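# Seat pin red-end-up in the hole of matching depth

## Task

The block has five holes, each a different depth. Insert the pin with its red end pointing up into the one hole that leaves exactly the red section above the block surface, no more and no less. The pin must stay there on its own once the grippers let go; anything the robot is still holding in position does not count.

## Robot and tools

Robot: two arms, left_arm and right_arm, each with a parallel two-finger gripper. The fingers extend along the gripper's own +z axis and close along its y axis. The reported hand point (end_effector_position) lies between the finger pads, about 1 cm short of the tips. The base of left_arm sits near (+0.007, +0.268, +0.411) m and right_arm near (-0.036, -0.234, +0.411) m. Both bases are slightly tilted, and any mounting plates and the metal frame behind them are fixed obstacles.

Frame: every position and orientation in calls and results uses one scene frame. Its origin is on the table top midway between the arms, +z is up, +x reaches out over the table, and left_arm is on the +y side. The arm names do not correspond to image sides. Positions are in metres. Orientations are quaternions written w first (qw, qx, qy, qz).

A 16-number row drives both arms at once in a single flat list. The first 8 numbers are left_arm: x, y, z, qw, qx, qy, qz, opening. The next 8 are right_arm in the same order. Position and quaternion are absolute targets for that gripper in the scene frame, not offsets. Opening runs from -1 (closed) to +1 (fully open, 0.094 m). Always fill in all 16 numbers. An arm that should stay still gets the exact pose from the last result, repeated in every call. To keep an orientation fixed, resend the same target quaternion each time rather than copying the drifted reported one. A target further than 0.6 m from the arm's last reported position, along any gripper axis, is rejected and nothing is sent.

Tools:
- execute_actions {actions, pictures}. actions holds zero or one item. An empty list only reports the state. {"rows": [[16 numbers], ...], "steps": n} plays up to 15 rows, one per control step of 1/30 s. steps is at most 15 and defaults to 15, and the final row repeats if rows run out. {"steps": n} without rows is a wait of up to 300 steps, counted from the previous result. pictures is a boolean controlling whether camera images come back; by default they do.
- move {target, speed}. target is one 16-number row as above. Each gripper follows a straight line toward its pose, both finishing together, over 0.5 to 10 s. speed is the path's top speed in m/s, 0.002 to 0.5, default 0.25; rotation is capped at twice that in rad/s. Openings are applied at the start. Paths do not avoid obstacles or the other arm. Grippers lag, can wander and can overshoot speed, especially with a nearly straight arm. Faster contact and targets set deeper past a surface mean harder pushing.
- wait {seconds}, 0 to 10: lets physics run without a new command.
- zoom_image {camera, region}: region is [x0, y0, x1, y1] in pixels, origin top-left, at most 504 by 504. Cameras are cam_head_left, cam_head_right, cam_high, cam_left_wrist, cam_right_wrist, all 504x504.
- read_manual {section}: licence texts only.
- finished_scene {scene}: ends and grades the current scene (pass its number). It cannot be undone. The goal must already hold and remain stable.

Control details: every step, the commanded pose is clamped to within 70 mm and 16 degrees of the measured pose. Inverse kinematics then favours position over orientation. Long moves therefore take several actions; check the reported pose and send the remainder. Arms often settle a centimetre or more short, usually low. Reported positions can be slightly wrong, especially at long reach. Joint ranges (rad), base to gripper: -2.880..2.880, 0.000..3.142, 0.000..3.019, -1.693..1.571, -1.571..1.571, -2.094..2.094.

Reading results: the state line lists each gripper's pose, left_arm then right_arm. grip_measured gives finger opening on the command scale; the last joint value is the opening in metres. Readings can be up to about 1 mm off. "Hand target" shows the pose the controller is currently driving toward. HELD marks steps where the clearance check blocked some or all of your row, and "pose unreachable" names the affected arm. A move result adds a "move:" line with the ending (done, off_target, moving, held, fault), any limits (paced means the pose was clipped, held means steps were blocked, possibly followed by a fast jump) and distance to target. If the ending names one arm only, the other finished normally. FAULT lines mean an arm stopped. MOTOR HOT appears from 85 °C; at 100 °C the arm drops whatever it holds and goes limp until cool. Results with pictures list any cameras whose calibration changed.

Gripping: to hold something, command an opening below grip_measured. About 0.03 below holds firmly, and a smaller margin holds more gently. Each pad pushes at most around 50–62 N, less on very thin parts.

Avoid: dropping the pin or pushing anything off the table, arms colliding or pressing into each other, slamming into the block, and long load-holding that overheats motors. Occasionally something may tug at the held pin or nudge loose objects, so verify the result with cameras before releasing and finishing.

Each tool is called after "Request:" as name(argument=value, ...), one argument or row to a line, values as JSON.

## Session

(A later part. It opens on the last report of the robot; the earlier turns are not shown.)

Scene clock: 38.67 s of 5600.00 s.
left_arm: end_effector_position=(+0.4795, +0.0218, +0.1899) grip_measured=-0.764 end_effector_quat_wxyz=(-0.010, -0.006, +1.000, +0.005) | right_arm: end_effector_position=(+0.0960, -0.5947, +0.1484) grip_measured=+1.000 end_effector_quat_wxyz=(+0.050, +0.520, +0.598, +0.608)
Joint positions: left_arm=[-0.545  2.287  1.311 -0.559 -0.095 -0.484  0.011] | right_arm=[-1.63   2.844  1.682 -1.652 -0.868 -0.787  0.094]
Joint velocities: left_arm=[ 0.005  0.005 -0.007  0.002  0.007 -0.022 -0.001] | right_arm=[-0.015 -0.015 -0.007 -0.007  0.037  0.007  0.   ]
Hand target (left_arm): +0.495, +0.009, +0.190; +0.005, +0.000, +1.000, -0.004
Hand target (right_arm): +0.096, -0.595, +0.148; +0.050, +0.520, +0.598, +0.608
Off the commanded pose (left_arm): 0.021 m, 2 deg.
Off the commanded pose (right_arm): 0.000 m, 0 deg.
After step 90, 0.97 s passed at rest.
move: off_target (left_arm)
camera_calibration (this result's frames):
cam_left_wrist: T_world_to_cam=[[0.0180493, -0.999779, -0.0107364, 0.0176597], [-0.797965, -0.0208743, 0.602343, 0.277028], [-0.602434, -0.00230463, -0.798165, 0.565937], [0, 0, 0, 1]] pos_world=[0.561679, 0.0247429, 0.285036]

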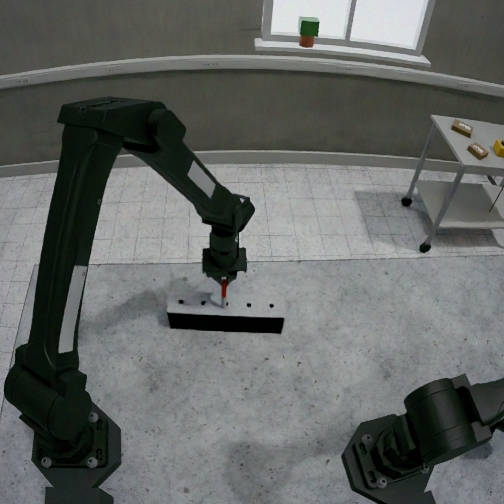

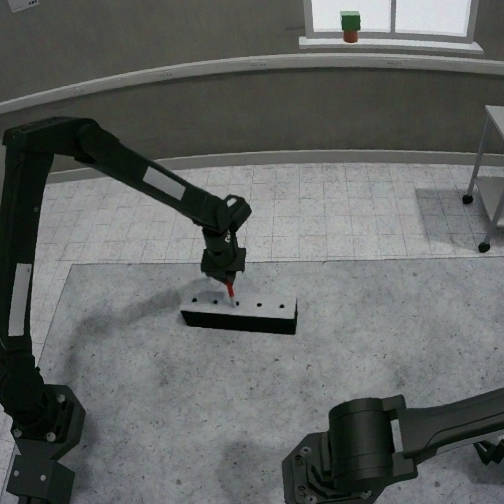

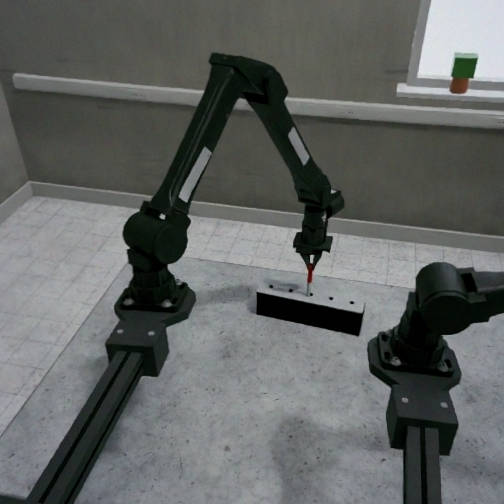

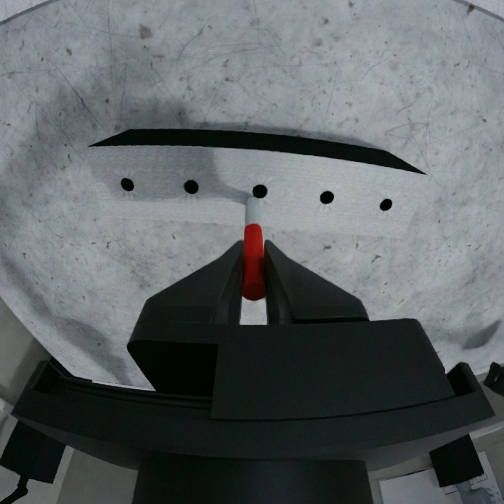

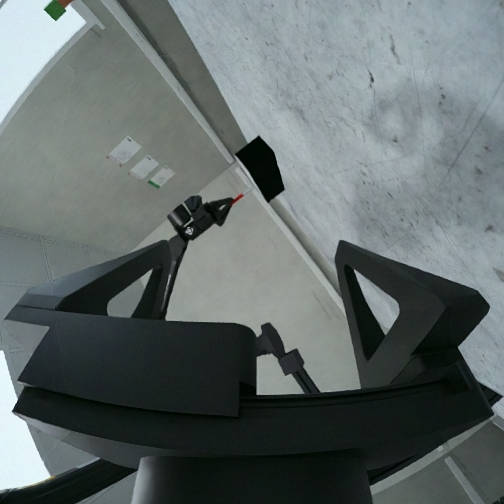

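Request:
move(
  target=[0.5015,0.0035,0.19,0.018,0,1,-0.0115,-0.8,0.096,-0.5947,0.1484,0.05,0.52,0.598,0.608,1],
  speed=0.02,
)

Request:
zoom_image(
  camera="cam_left_wrist",
  region=[190,150,320,280],
)

Scene clock: 45.23 s of 5600.00 s.
left_arm: end_effector_position=(+0.4855, +0.0180, +0.1899) grip_measured=-0.764 end_effector_quat_wxyz=(+0.003, -0.007, +1.000, -0.002) | right_arm: end_effector_position=(+0.0960, -0.5947, +0.1484) grip_measured=+1.000 end_effector_quat_wxyz=(+0.050, +0.520, +0.598, +0.608)
Joint positions: left_arm=[-0.547  2.287  1.311 -0.53  -0.095 -0.484  0.011] | right_arm=[-1.63   2.844  1.682 -1.652 -0.868 -0.787  0.094]
Joint velocities: left_arm=[-0.005 -0.015 -0.007  0.002  0.081  0.007 -0.001] | right_arm=[-0.005 -0.024 -0.022 -0.002 -0.037 -0.11   0.   ]
Hand target (left_arm): +0.501, +0.004, +0.190; +0.018, +0.000, +1.000, -0.011
Hand target (right_arm): +0.096, -0.595, +0.148; +0.050, +0.520, +0.598, +0.608
Off the commanded pose (left_arm): 0.022 m, 2 deg.
Off the commanded pose (right_arm): 0.000 m, 0 deg.
After step 90, 1.70 s passed at rest.
move: off_target (left_arm)
camera_calibration (this result's frames):
cam_left_wrist: T_world_to_cam=[[0.0197924, -0.9998, 0.00294179, 0.010317], [-0.813206, -0.0143866, 0.581798, 0.292969], [-0.581639, -0.0139075, -0.813328, 0.562578], [0, 0, 0, 1]] pos_world=[0.565257, 0.0223538, 0.287081]

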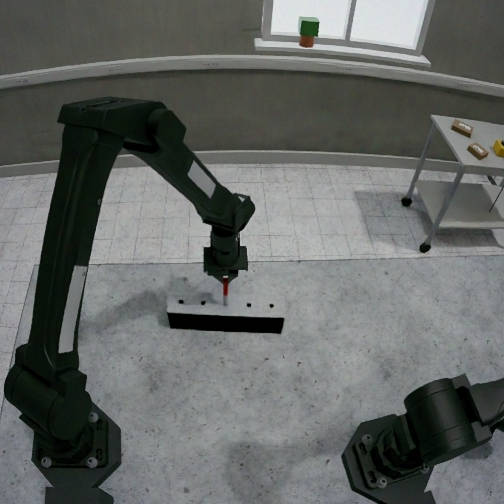

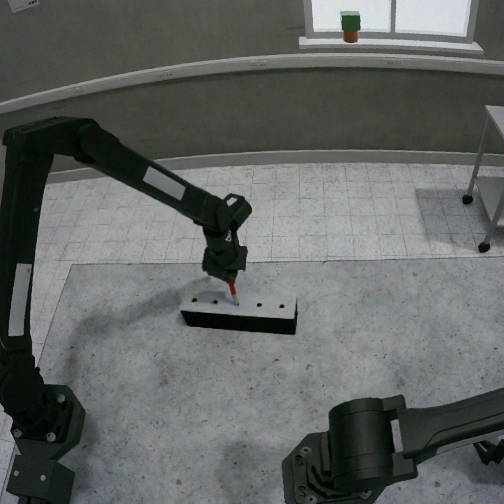

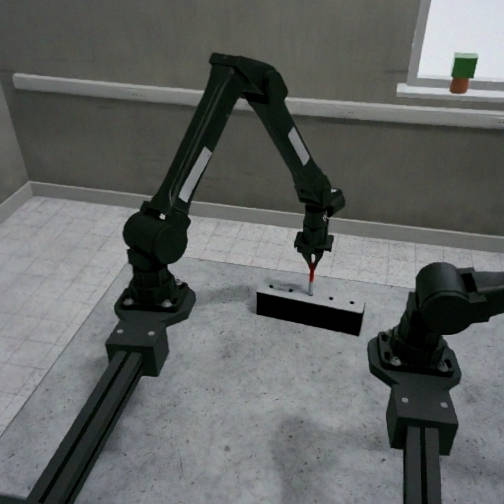

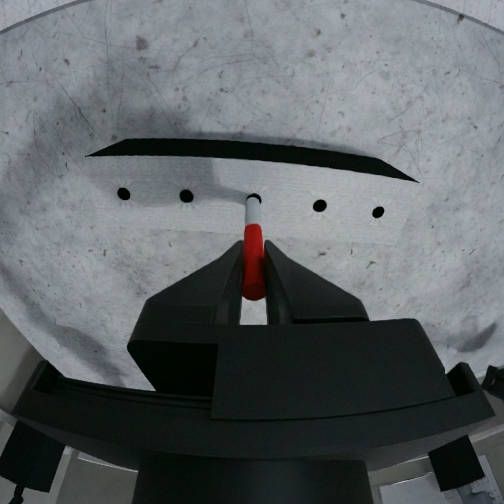

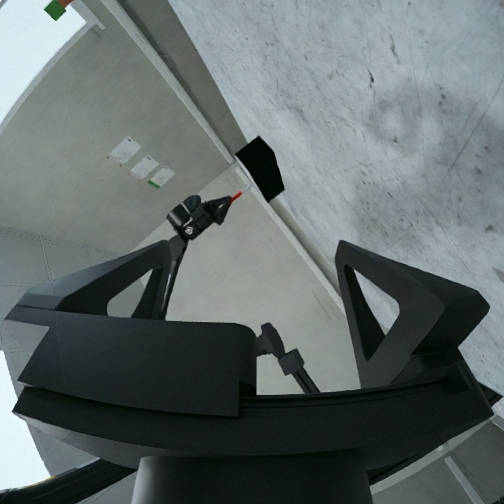

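Region (190, 150, 320, 280) of cam_left_wrist's 504x504 image, scaled by 3.877, with more detail than that image has.

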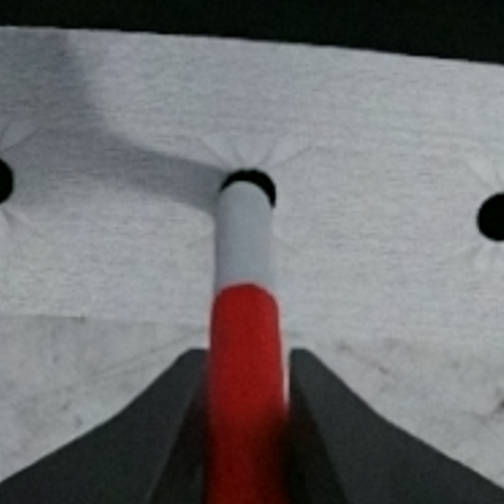

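Request:
execute_actions(
  actions=[
    {"rows":[[0.5015,0.0035,0.188,0.018,0,1,-0.0115,-0.8,0.096,-0.5947,0.1484,0.05,0.52,0.598,0.608,1],[0.5015,0.0035,0.186,0.018,0,1,-0.0115,-0.8,0.096,-0.5947,0.1484,0.05,0.52,0.598,0.608,1],[0.5015,0.0035,0.184,0.018,0,1,-0.0115,-0.8,0.096,-0.5947,0.1484,0.05,0.52,0.598,0.608,1],[0.5015,0.0035,0.182,0.018,0,1,-0.0115,-0.8,0.096,-0.5947,0.1484,0.05,0.52,0.598,0.608,1],[0.5015,0.0035,0.179,0.018,0,1,-0.0115,-0.8,0.096,-0.5947,0.1484,0.05,0.52,0.598,0.608,1]]},
  ],
)

Request:
zoom_image(
  camera="cam_left_wrist",
  region=[190,150,320,280],
)

Scene clock: 52.27 s of 5600.00 s.
left_arm: end_effector_position=(+0.4926, +0.0140, +0.1875) grip_measured=-0.764 end_effector_quat_wxyz=(+0.011, -0.008, +1.000, -0.007) | right_arm: end_effector_position=(+0.0960, -0.5947, +0.1484) grip_measured=+1.000 end_effector_quat_wxyz=(+0.050, +0.520, +0.598, +0.608)
Joint positions: left_arm=[-0.547  2.298  1.325 -0.515 -0.095 -0.484  0.011] | right_arm=[-1.63   2.844  1.682 -1.652 -0.868 -0.787  0.094]
Joint velocities: left_arm=[-0.015 -0.005 -0.007  0.007 -0.022 -0.007 -0.001] | right_arm=[-0.005 -0.005 -0.007  0.002  0.007 -0.022  0.   ]
Hand target (left_arm): +0.501, +0.004, +0.179; +0.018, -0.000, +1.000, -0.011
Hand target (right_arm): +0.096, -0.595, +0.148; +0.050, +0.520, +0.598, +0.608
Off the commanded pose (left_arm): 0.016 m, 1 deg.
Off the commanded pose (right_arm): 0.000 m, 0 deg.
Steps of this call (steps 1 to 90: nothing new was sent; then 3.53 s passed at rest; steps 91 to 105: all 15 steps of this action). Readings (end_effector_position):
91: left_arm (+0.4856, +0.0180, +0.1899) | right_arm (+0.0960, -0.5947, +0.1484)
92: left_arm (+0.4857, +0.0179, +0.1897) | right_arm (+0.0960, -0.5947, +0.1484)
94: left_arm (+0.4869, +0.0172, +0.1889) | right_arm (+0.0960, -0.5947, +0.1484)
98: left_arm (+0.4913, +0.0147, +0.1873) | right_arm (+0.0960, -0.5947, +0.1484)
105: the state above
camera_calibration (this result's frames):
cam_left_wrist: T_world_to_cam=[[0.0214475, -0.999693, 0.0124002, 0.00358735], [-0.822522, -0.0105931, 0.568634, 0.307061], [-0.568328, -0.0223952, -0.822497, 0.559959], [0, 0, 0, 1]] pos_world=[0.570728, 0.0193794, 0.285915]

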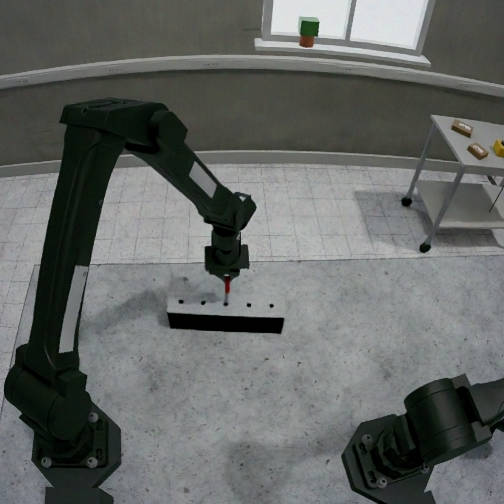

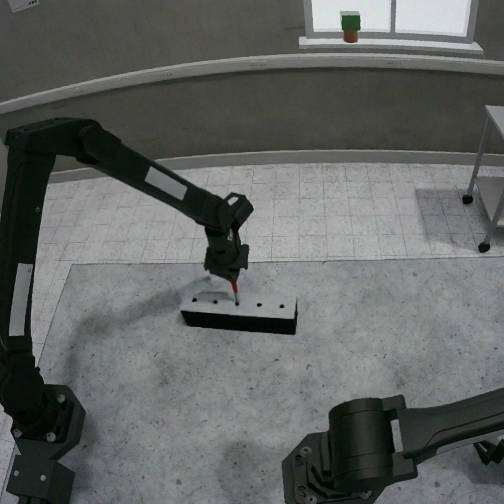

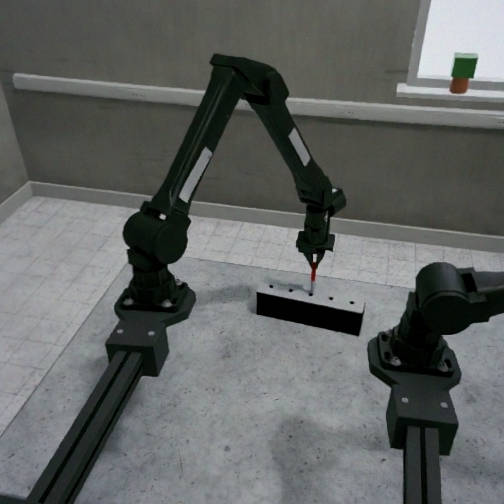

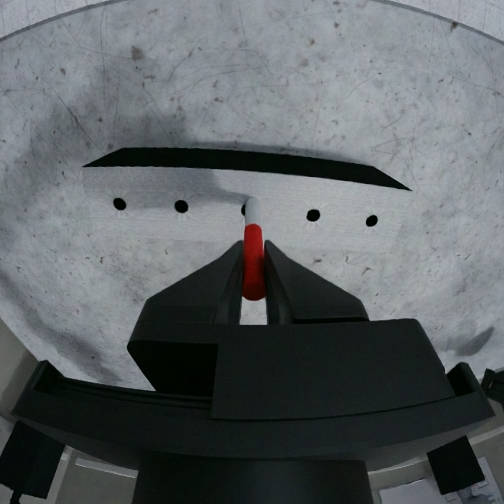

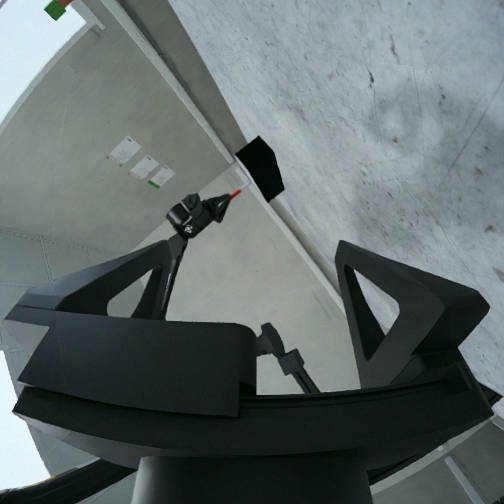

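Region (190, 150, 320, 280) of cam_left_wrist's 504x504 image, scaled by 3.877, with more detail than that image has.

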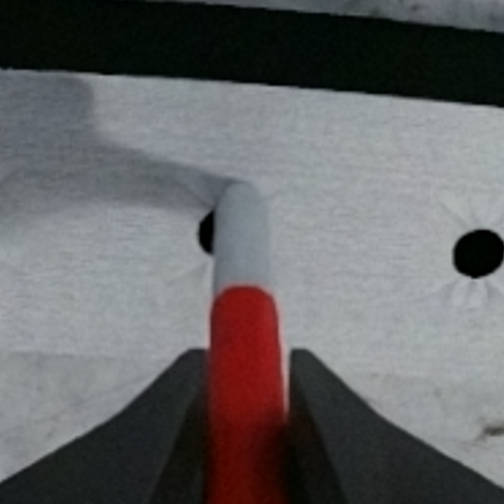

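Request:
execute_actions(
  actions=[
    {"rows":[[0.4987,0.005,0.174,0.014,0,1,-0.0093,-0.8,0.096,-0.5947,0.1484,0.05,0.52,0.598,0.608,1],[0.4987,0.005,0.174,0.014,0,1,-0.0093,-0.8,0.096,-0.5947,0.1484,0.05,0.52,0.598,0.608,1],[0.496,0.0065,0.1695,0.01,0,1,-0.007,-0.8,0.096,-0.5947,0.1484,0.05,0.52,0.598,0.608,1]]},
  ],
)

Request:
zoom_image(
  camera="cam_left_wrist",
  region=[190,150,320,280],
)

Scene clock: 57.97 s of 5600.00 s.
left_arm: end_effector_position=(+0.4927, +0.0139, +0.1869) grip_measured=-0.764 end_effector_quat_wxyz=(+0.011, -0.008, +1.000, -0.007) | right_arm: end_effector_position=(+0.0960, -0.5947, +0.1484) grip_measured=+1.000 end_effector_quat_wxyz=(+0.050, +0.520, +0.598, +0.608)
Joint positions: left_arm=[-0.547  2.299  1.326 -0.515 -0.095 -0.484  0.011] | right_arm=[-1.63   2.844  1.682 -1.652 -0.868 -0.787  0.094]
Joint velocities: left_arm=[-0.005  0.005  0.007  0.007  0.022  0.007  0.   ] | right_arm=[ 0.005 -0.015 -0.002 -0.007 -0.022  0.022  0.   ]
Hand target (left_arm): +0.495, +0.007, +0.170; +0.010, -0.000, +1.000, -0.007
Hand target (right_arm): +0.096, -0.595, +0.148; +0.050, +0.520, +0.598, +0.608
Off the commanded pose (left_arm): 0.019 m, 1 deg.
Off the commanded pose (right_arm): 0.000 m, 0 deg.
Steps of this call (steps 1 to 90: nothing new was sent; then 2.20 s passed at rest; steps 91 to 105: all 15 steps of this action). Readings (end_effector_position):
91: left_arm (+0.4923, +0.0141, +0.1871) | right_arm (+0.0960, -0.5947, +0.1484)
92: left_arm (+0.4923, +0.0141, +0.1871) | right_arm (+0.0960, -0.5947, +0.1484)
94: left_arm (+0.4924, +0.0141, +0.1870) | right_arm (+0.0960, -0.5947, +0.1484)
98: left_arm (+0.4927, +0.0139, +0.1869) | right_arm (+0.0960, -0.5947, +0.1484)
105: the state above
camera_calibration (this result's frames):
cam_left_wrist: T_world_to_cam=[[0.0214151, -0.999696, 0.0122207, 0.0035411], [-0.82233, -0.0106611, 0.568911, 0.307297], [-0.568607, -0.0222327, -0.822309, 0.559645], [0, 0, 0, 1]] pos_world=[0.570842, 0.0192586, 0.285333]

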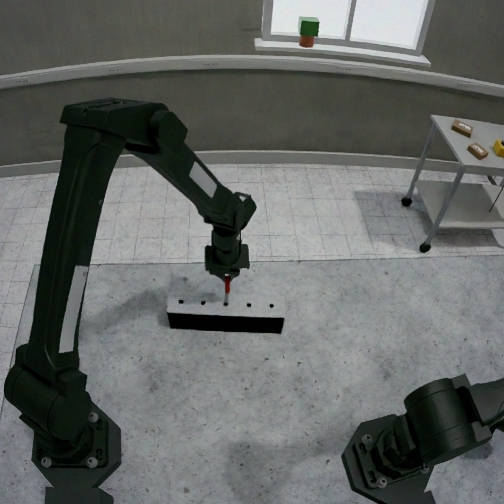

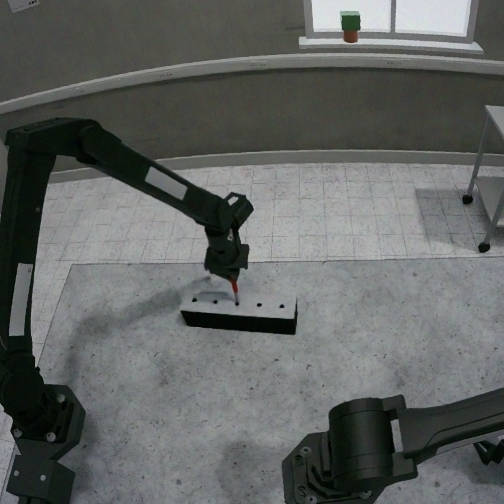

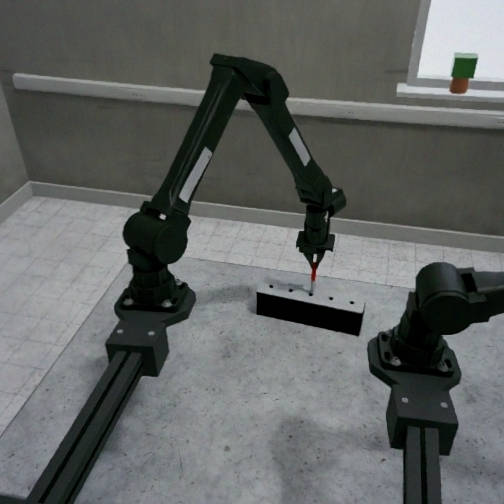

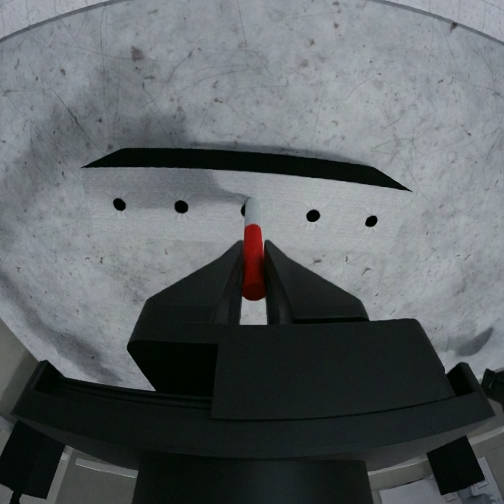

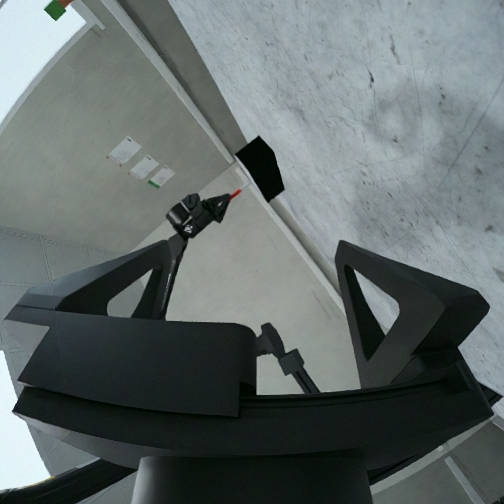

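Region (190, 150, 320, 280) of cam_left_wrist's 504x504 image, scaled by 3.877, with more detail than that image has.

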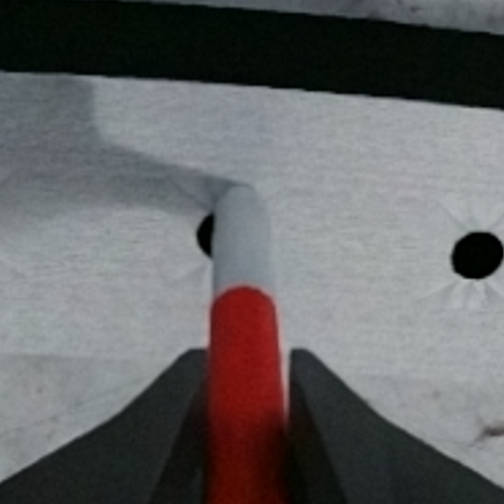

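Request:
move(
  target=[0.4784,0.022,0.181,-0.016,-0.008,1,0.0085,-0.8,0.096,-0.5947,0.1484,0.05,0.52,0.598,0.608,1],
  speed=0.01,
)

Request:
zoom_image(
  camera="cam_left_wrist",
  region=[190,150,320,280],
)

Scene clock: 65.67 s of 5600.00 s.
left_arm: end_effector_position=(+0.4842, +0.0183, +0.1869) grip_measured=-0.764 end_effector_quat_wxyz=(-0.006, -0.006, +1.000, +0.002) | right_arm: end_effector_position=(+0.0960, -0.5947, +0.1484) grip_measured=+1.000 end_effector_quat_wxyz=(+0.050, +0.520, +0.598, +0.608)
Joint positions: left_arm=[-0.547  2.299  1.326 -0.554 -0.095 -0.484  0.011] | right_arm=[-1.63   2.844  1.682 -1.652 -0.868 -0.787  0.094]
Joint velocities: left_arm=[-0.005 -0.005  0.002 -0.002 -0.051 -0.051 -0.   ] | right_arm=[-0.005 -0.015 -0.012  0.012  0.037  0.007  0.   ]
Hand target (left_arm): +0.478, +0.022, +0.182; -0.016, -0.008, +1.000, +0.009
Hand target (right_arm): +0.096, -0.595, +0.148; +0.050, +0.520, +0.598, +0.608
Off the commanded pose (left_arm): 0.009 m, 1 deg.
Off the commanded pose (right_arm): 0.000 m, 0 deg.
After step 90, 1.37 s passed at rest.
move: done
camera_calibration (this result's frames):
cam_left_wrist: T_world_to_cam=[[0.0177861, -0.999822, -0.0063707, 0.0133381], [-0.802371, -0.0180747, 0.596551, 0.285716], [-0.59656, -0.00549867, -0.80255, 0.564417], [0, 0, 0, 1]] pos_world=[0.565722, 0.0216035, 0.282613]

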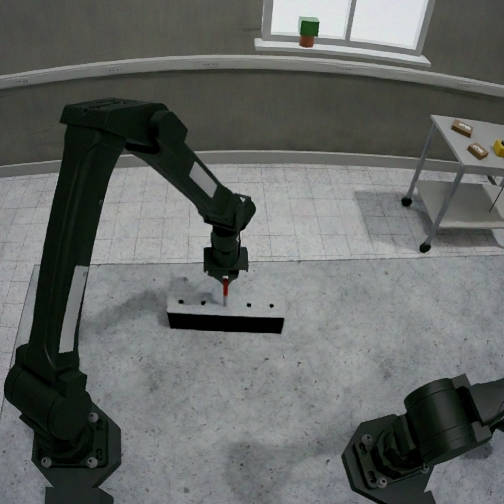

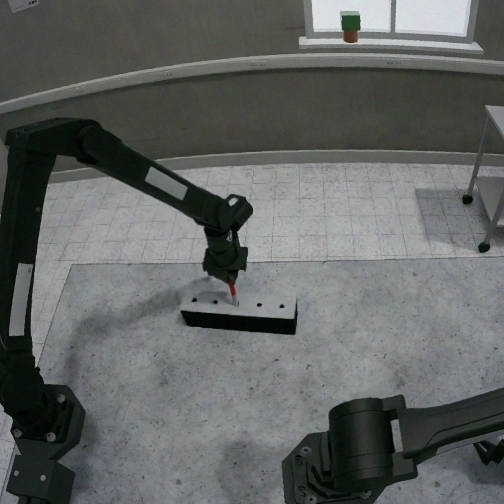

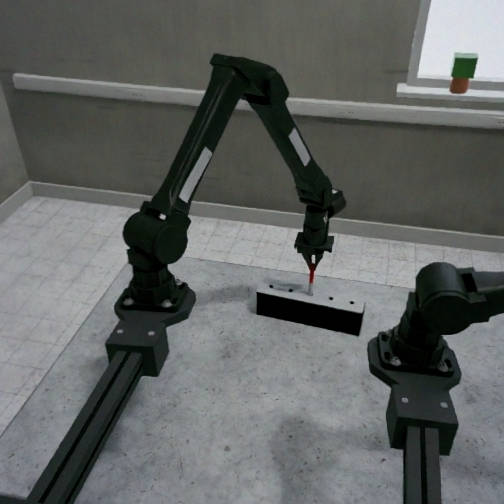

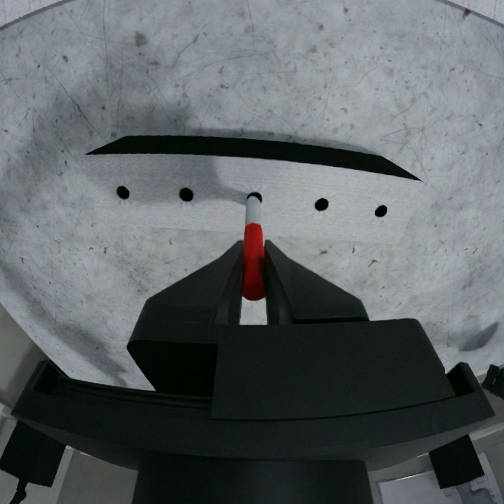

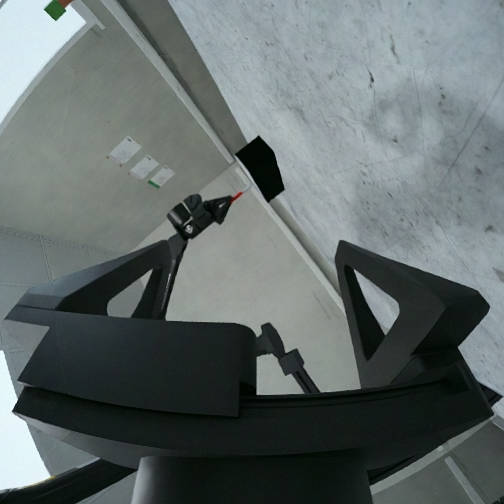

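Region (190, 150, 320, 280) of cam_left_wrist's 504x504 image, scaled by 3.877, with more detail than that image has.

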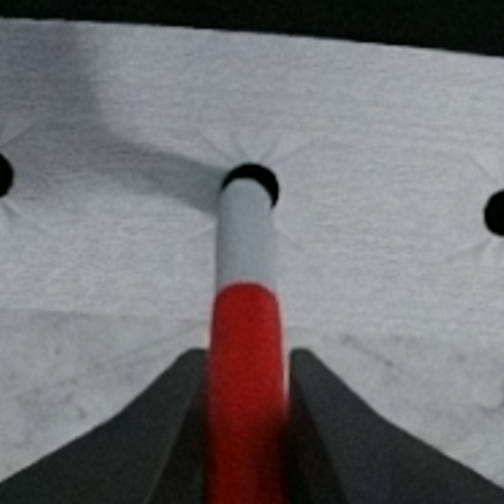

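Overshot 3 mm. Sweep forward with more downward preload.

Request:
move(
  target=[0.488,0.0165,0.176,0.002,-0.007,1,-0.002,-0.8,0.096,-0.5947,0.1484,0.05,0.52,0.598,0.608,1],
  speed=0.004,
)

Request:
zoom_image(
  camera="cam_left_wrist",
  region=[190,150,320,280],
)

Scene clock: 71.93 s of 5600.00 s.
left_arm: end_effector_position=(+0.4867, +0.0171, +0.1868) grip_measured=-0.764 end_effector_quat_wxyz=(-0.001, -0.006, +1.000, +0.000) | right_arm: end_effector_position=(+0.0960, -0.5947, +0.1484) grip_measured=+1.000 end_effector_quat_wxyz=(+0.050, +0.520, +0.598, +0.608)
Joint positions: left_arm=[-0.547  2.299  1.326 -0.542 -0.095 -0.484  0.011] | right_arm=[-1.63   2.844  1.682 -1.652 -0.868 -0.787  0.094]
Joint velocities: left_arm=[-0.005  0.005 -0.007 -0.002 -0.007  0.037  0.   ] | right_arm=[-0.005  0.005 -0.017 -0.017  0.037  0.066  0.   ]
Hand target (left_arm): +0.488, +0.017, +0.176; +0.002, -0.007, +1.000, -0.002
Hand target (right_arm): +0.096, -0.595, +0.148; +0.050, +0.520, +0.598, +0.608
Off the commanded pose (left_arm): 0.011 m, 0 deg.
Off the commanded pose (right_arm): 0.000 m, 0 deg.
After step 90, 0.13 s passed at rest.
move: off_target (left_arm)
camera_calibration (this result's frames):
cam_left_wrist: T_world_to_cam=[[0.0189208, -0.99982, -0.00135116, 0.0105863], [-0.808469, -0.0160947, 0.588319, 0.292208], [-0.588235, -0.0100391, -0.808628, 0.563062], [0, 0, 0, 1]] pos_world=[0.567253, 0.02094, 0.28341]

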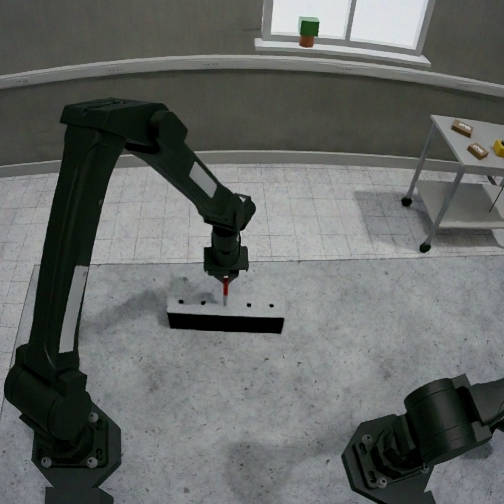

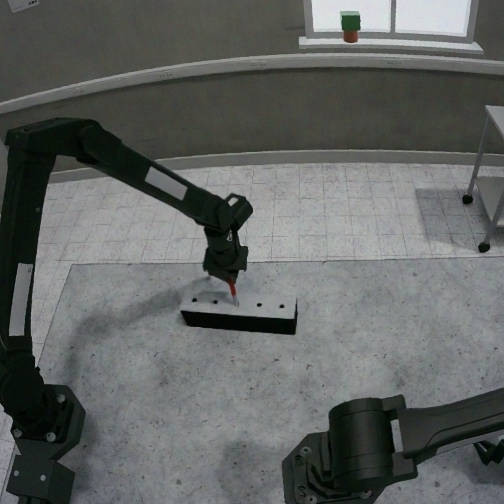

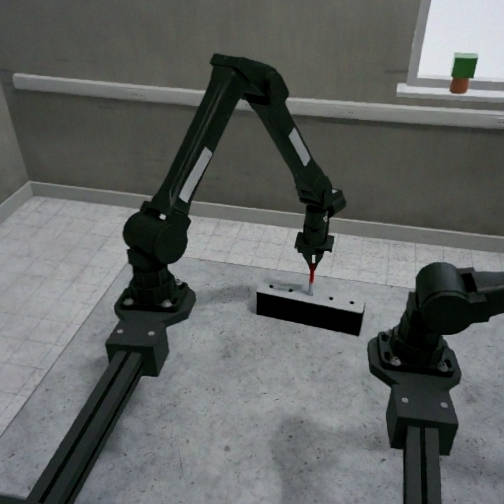

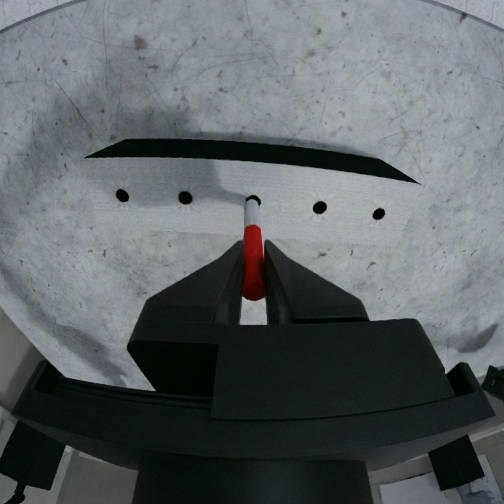

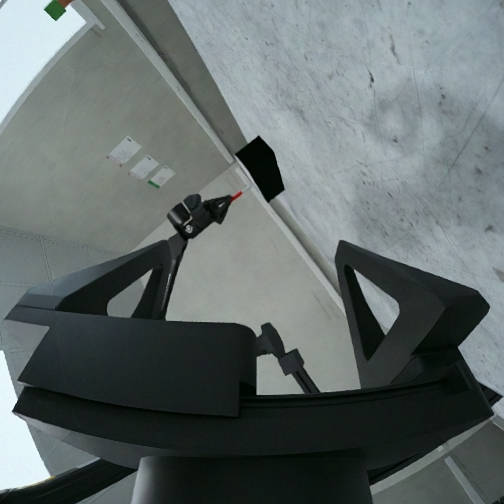

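Region (190, 150, 320, 280) of cam_left_wrist's 504x504 image, scaled by 3.877, with more detail than that image has.

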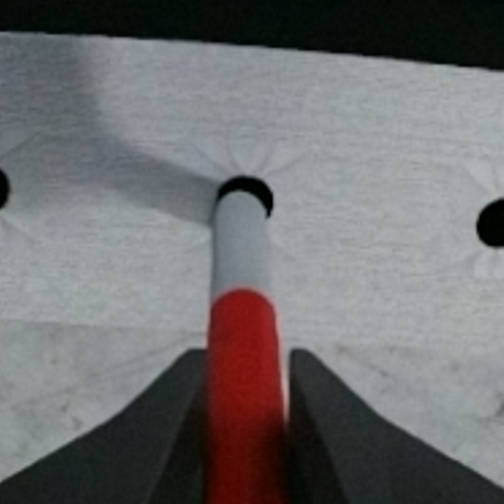

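Request:
move(
  target=[0.493,0.0138,0.187,0.011,-0.007,1,-0.0065,-0.9,0.096,-0.5947,0.1484,0.05,0.52,0.598,0.608,1],
  speed=0.008,
)

Request:
zoom_image(
  camera="cam_left_wrist",
  region=[190,150,320,280],
)

Scene clock: 77.70 s of 5600.00 s.
left_arm: end_effector_position=(+0.4876, +0.0166, +0.1868) grip_measured=-0.764 end_effector_quat_wxyz=(+0.001, -0.007, +1.000, -0.001) | right_arm: end_effector_position=(+0.0960, -0.5947, +0.1484) grip_measured=+1.000 end_effector_quat_wxyz=(+0.050, +0.520, +0.598, +0.608)
Joint positions: left_arm=[-0.547  2.299  1.326 -0.538 -0.095 -0.484  0.011] | right_arm=[-1.63   2.844  1.682 -1.652 -0.868 -0.787  0.094]
Joint velocities: left_arm=[ 0.015 -0.005 -0.012  0.022  0.007 -0.066  0.001] | right_arm=[-0.005 -0.005 -0.007  0.007 -0.007  0.095  0.   ]
Hand target (left_arm): +0.493, +0.014, +0.187; +0.011, -0.007, +1.000, -0.006
Hand target (right_arm): +0.096, -0.595, +0.148; +0.050, +0.520, +0.598, +0.608
Off the commanded pose (left_arm): 0.006 m, 1 deg.
Off the commanded pose (right_arm): 0.000 m, 0 deg.
After step 90, 0.87 s passed at rest.
move: done
camera_calibration (this result's frames):
cam_left_wrist: T_world_to_cam=[[0.0193246, -0.999813, 0.000615574, 0.00953765], [-0.810647, -0.015308, 0.585336, 0.294548], [-0.585217, -0.0118104, -0.810791, 0.562558], [0, 0, 0, 1]] pos_world=[0.567808, 0.0206888, 0.283702]

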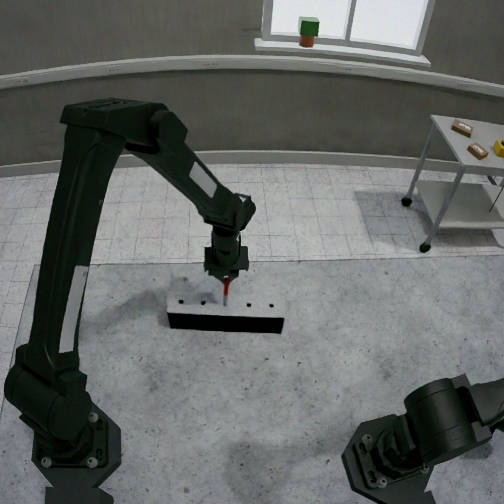

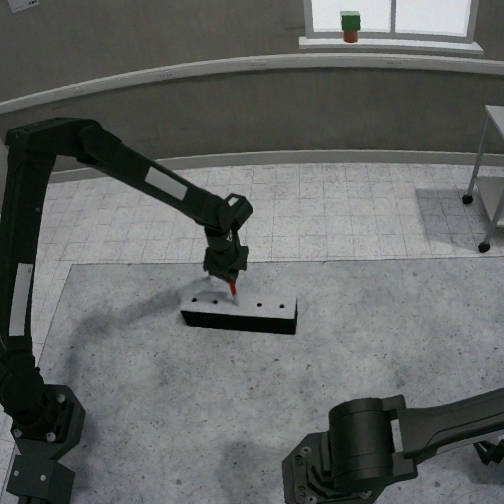

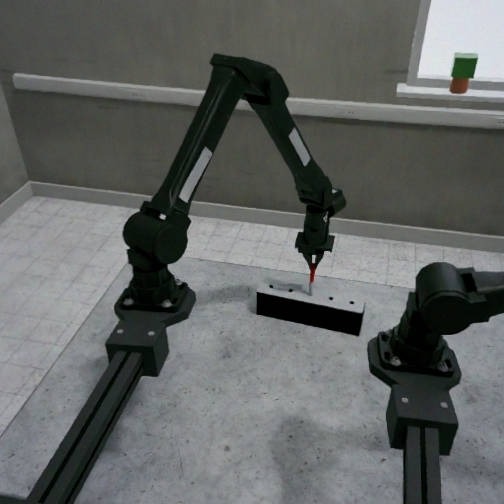

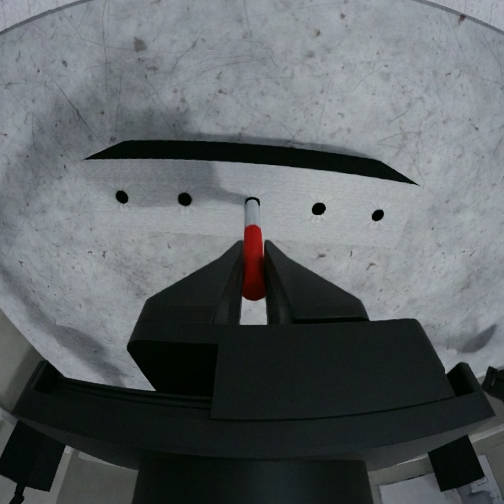

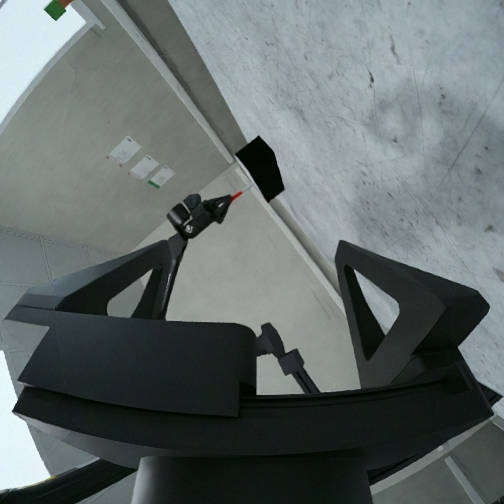

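Region (190, 150, 320, 280) of cam_left_wrist's 504x504 image, scaled by 3.877, with more detail than that image has.

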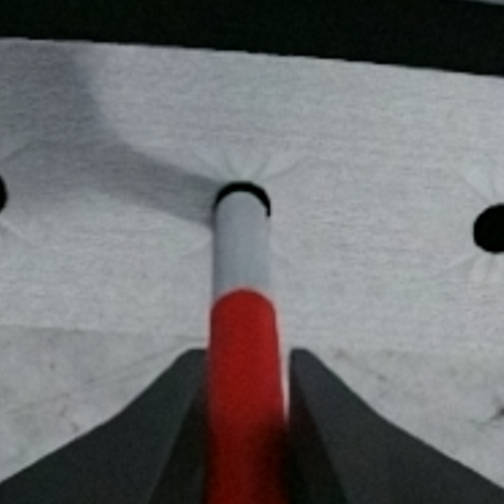

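Request:
execute_actions(
  actions=[
    {"rows":[[0.4937,0.0134,0.187,0.0125,-0.007,1,-0.0073,-0.85,0.096,-0.5947,0.1484,0.05,0.52,0.598,0.608,1]]},
  ],
  pictures=false,
)

Request:
move(
  target=[0.489,0.016,0.172,0.002,-0.007,1,-0.002,-0.85,0.096,-0.5947,0.1484,0.05,0.52,0.598,0.608,1],
  speed=0.01,
)

Request:
zoom_image(
  camera="cam_left_wrist",
  region=[190,150,320,280],
)

Scene clock: 81.23 s of 5600.00 s.
left_arm: end_effector_position=(+0.4892, +0.0158, +0.1869) grip_measured=-0.764 end_effector_quat_wxyz=(+0.004, -0.007, +1.000, -0.003) | right_arm: end_effector_position=(+0.0960, -0.5947, +0.1484) grip_measured=+1.000 end_effector_quat_wxyz=(+0.050, +0.520, +0.598, +0.608)
Joint positions: left_arm=[-0.547  2.299  1.326 -0.531 -0.095 -0.484  0.011] | right_arm=[-1.63   2.844  1.682 -1.652 -0.868 -0.787  0.094]
Joint velocities: left_arm=[-0.015  0.005  0.012 -0.002  0.037 -0.066  0.   ] | right_arm=[-0.015 -0.005 -0.017 -0.012 -0.051  0.037  0.   ]
Hand target (left_arm): +0.494, +0.013, +0.187; +0.013, -0.007, +1.000, -0.007
Hand target (right_arm): +0.096, -0.595, +0.148; +0.050, +0.520, +0.598, +0.608
Off the commanded pose (left_arm): 0.005 m, 1 deg.
Off the commanded pose (right_arm): 0.000 m, 0 deg.
Steps of this call (steps 1 to 90: nothing new was sent; then 0.03 s passed at rest; steps 91 to 105: all 15 steps of this action). Readings (end_effector_position):
91: left_arm (+0.4878, +0.0165, +0.1868) | right_arm (+0.0960, -0.5947, +0.1484)
92: left_arm (+0.4880, +0.0165, +0.1869) | right_arm (+0.0960, -0.5947, +0.1484)
94: left_arm (+0.4890, +0.0160, +0.1869) | right_arm (+0.0960, -0.5947, +0.1484)
98: left_arm (+0.4892, +0.0158, +0.1869) | right_arm (+0.0960, -0.5947, +0.1484)
105: the state above

Scene clock: 83.17 s of 5600.00 s.
left_arm: end_effector_position=(+0.4868, +0.0164, +0.1808) grip_measured=-0.764 end_effector_quat_wxyz=(+0.002, -0.007, +1.000, -0.002) | right_arm: end_effector_position=(+0.0960, -0.5947, +0.1484) grip_measured=+1.000 end_effector_quat_wxyz=(+0.050, +0.520, +0.598, +0.608)
Joint positions: left_arm=[-0.547  2.311  1.326 -0.524 -0.095 -0.484  0.011] | right_arm=[-1.63   2.844  1.682 -1.652 -0.868 -0.787  0.094]
Joint velocities: left_arm=[-0.005 -0.005 -0.007 -0.002 -0.022  0.007 -0.001] | right_arm=[-0.005 -0.005 -0.017 -0.022 -0.007  0.037  0.   ]
Hand target (left_arm): +0.489, +0.016, +0.172; +0.002, -0.007, +1.000, -0.002
Hand target (right_arm): +0.096, -0.595, +0.148; +0.050, +0.520, +0.598, +0.608
Off the commanded pose (left_arm): 0.009 m, 0 deg.
Off the commanded pose (right_arm): 0.000 m, 0 deg.
move: done
camera_calibration (this result's frames):
cam_left_wrist: T_world_to_cam=[[0.0195778, -0.999807, 0.0018679, 0.00898815], [-0.812027, -0.0148107, 0.583432, 0.298391], [-0.583292, -0.0129391, -0.81216, 0.556505], [0, 0, 0, 1]] pos_world=[0.56673, 0.0206065, 0.277864]

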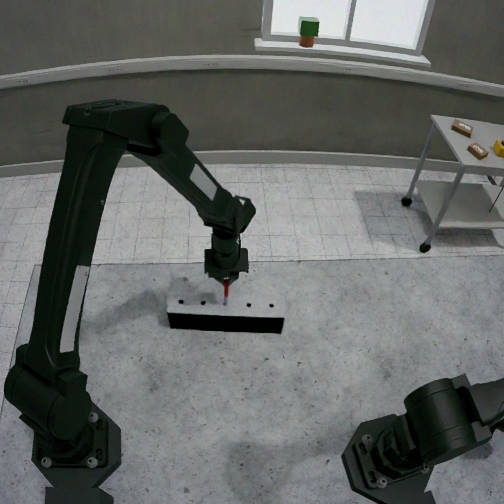

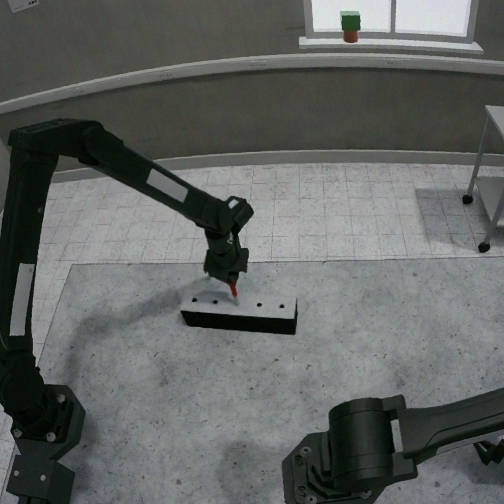

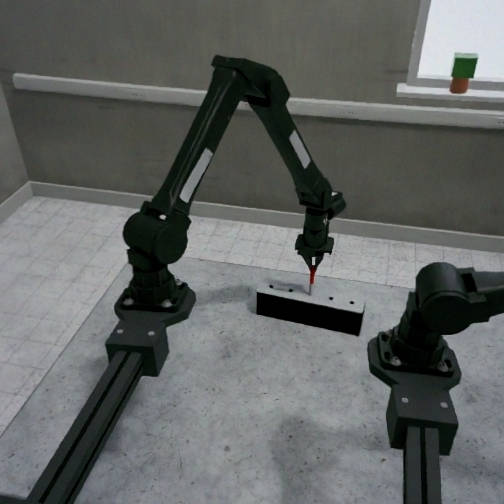

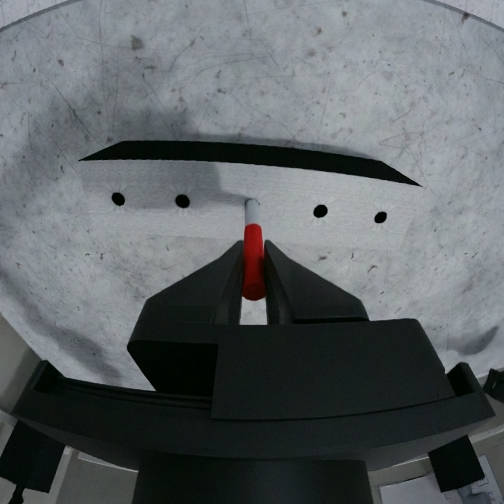

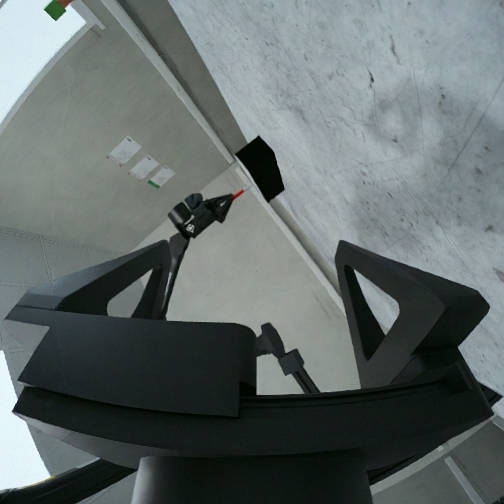

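Region (190, 150, 320, 280) of cam_left_wrist's 504x504 image, scaled by 3.877, with more detail than that image has.

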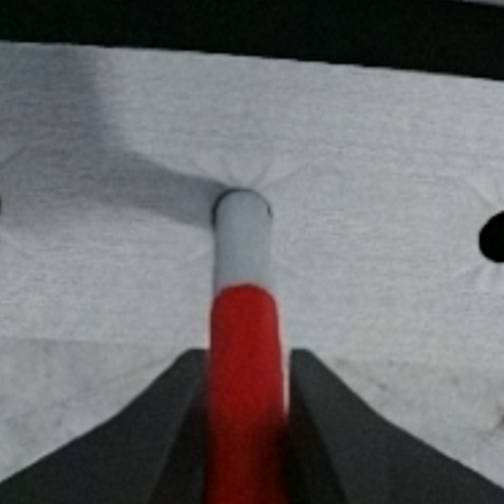

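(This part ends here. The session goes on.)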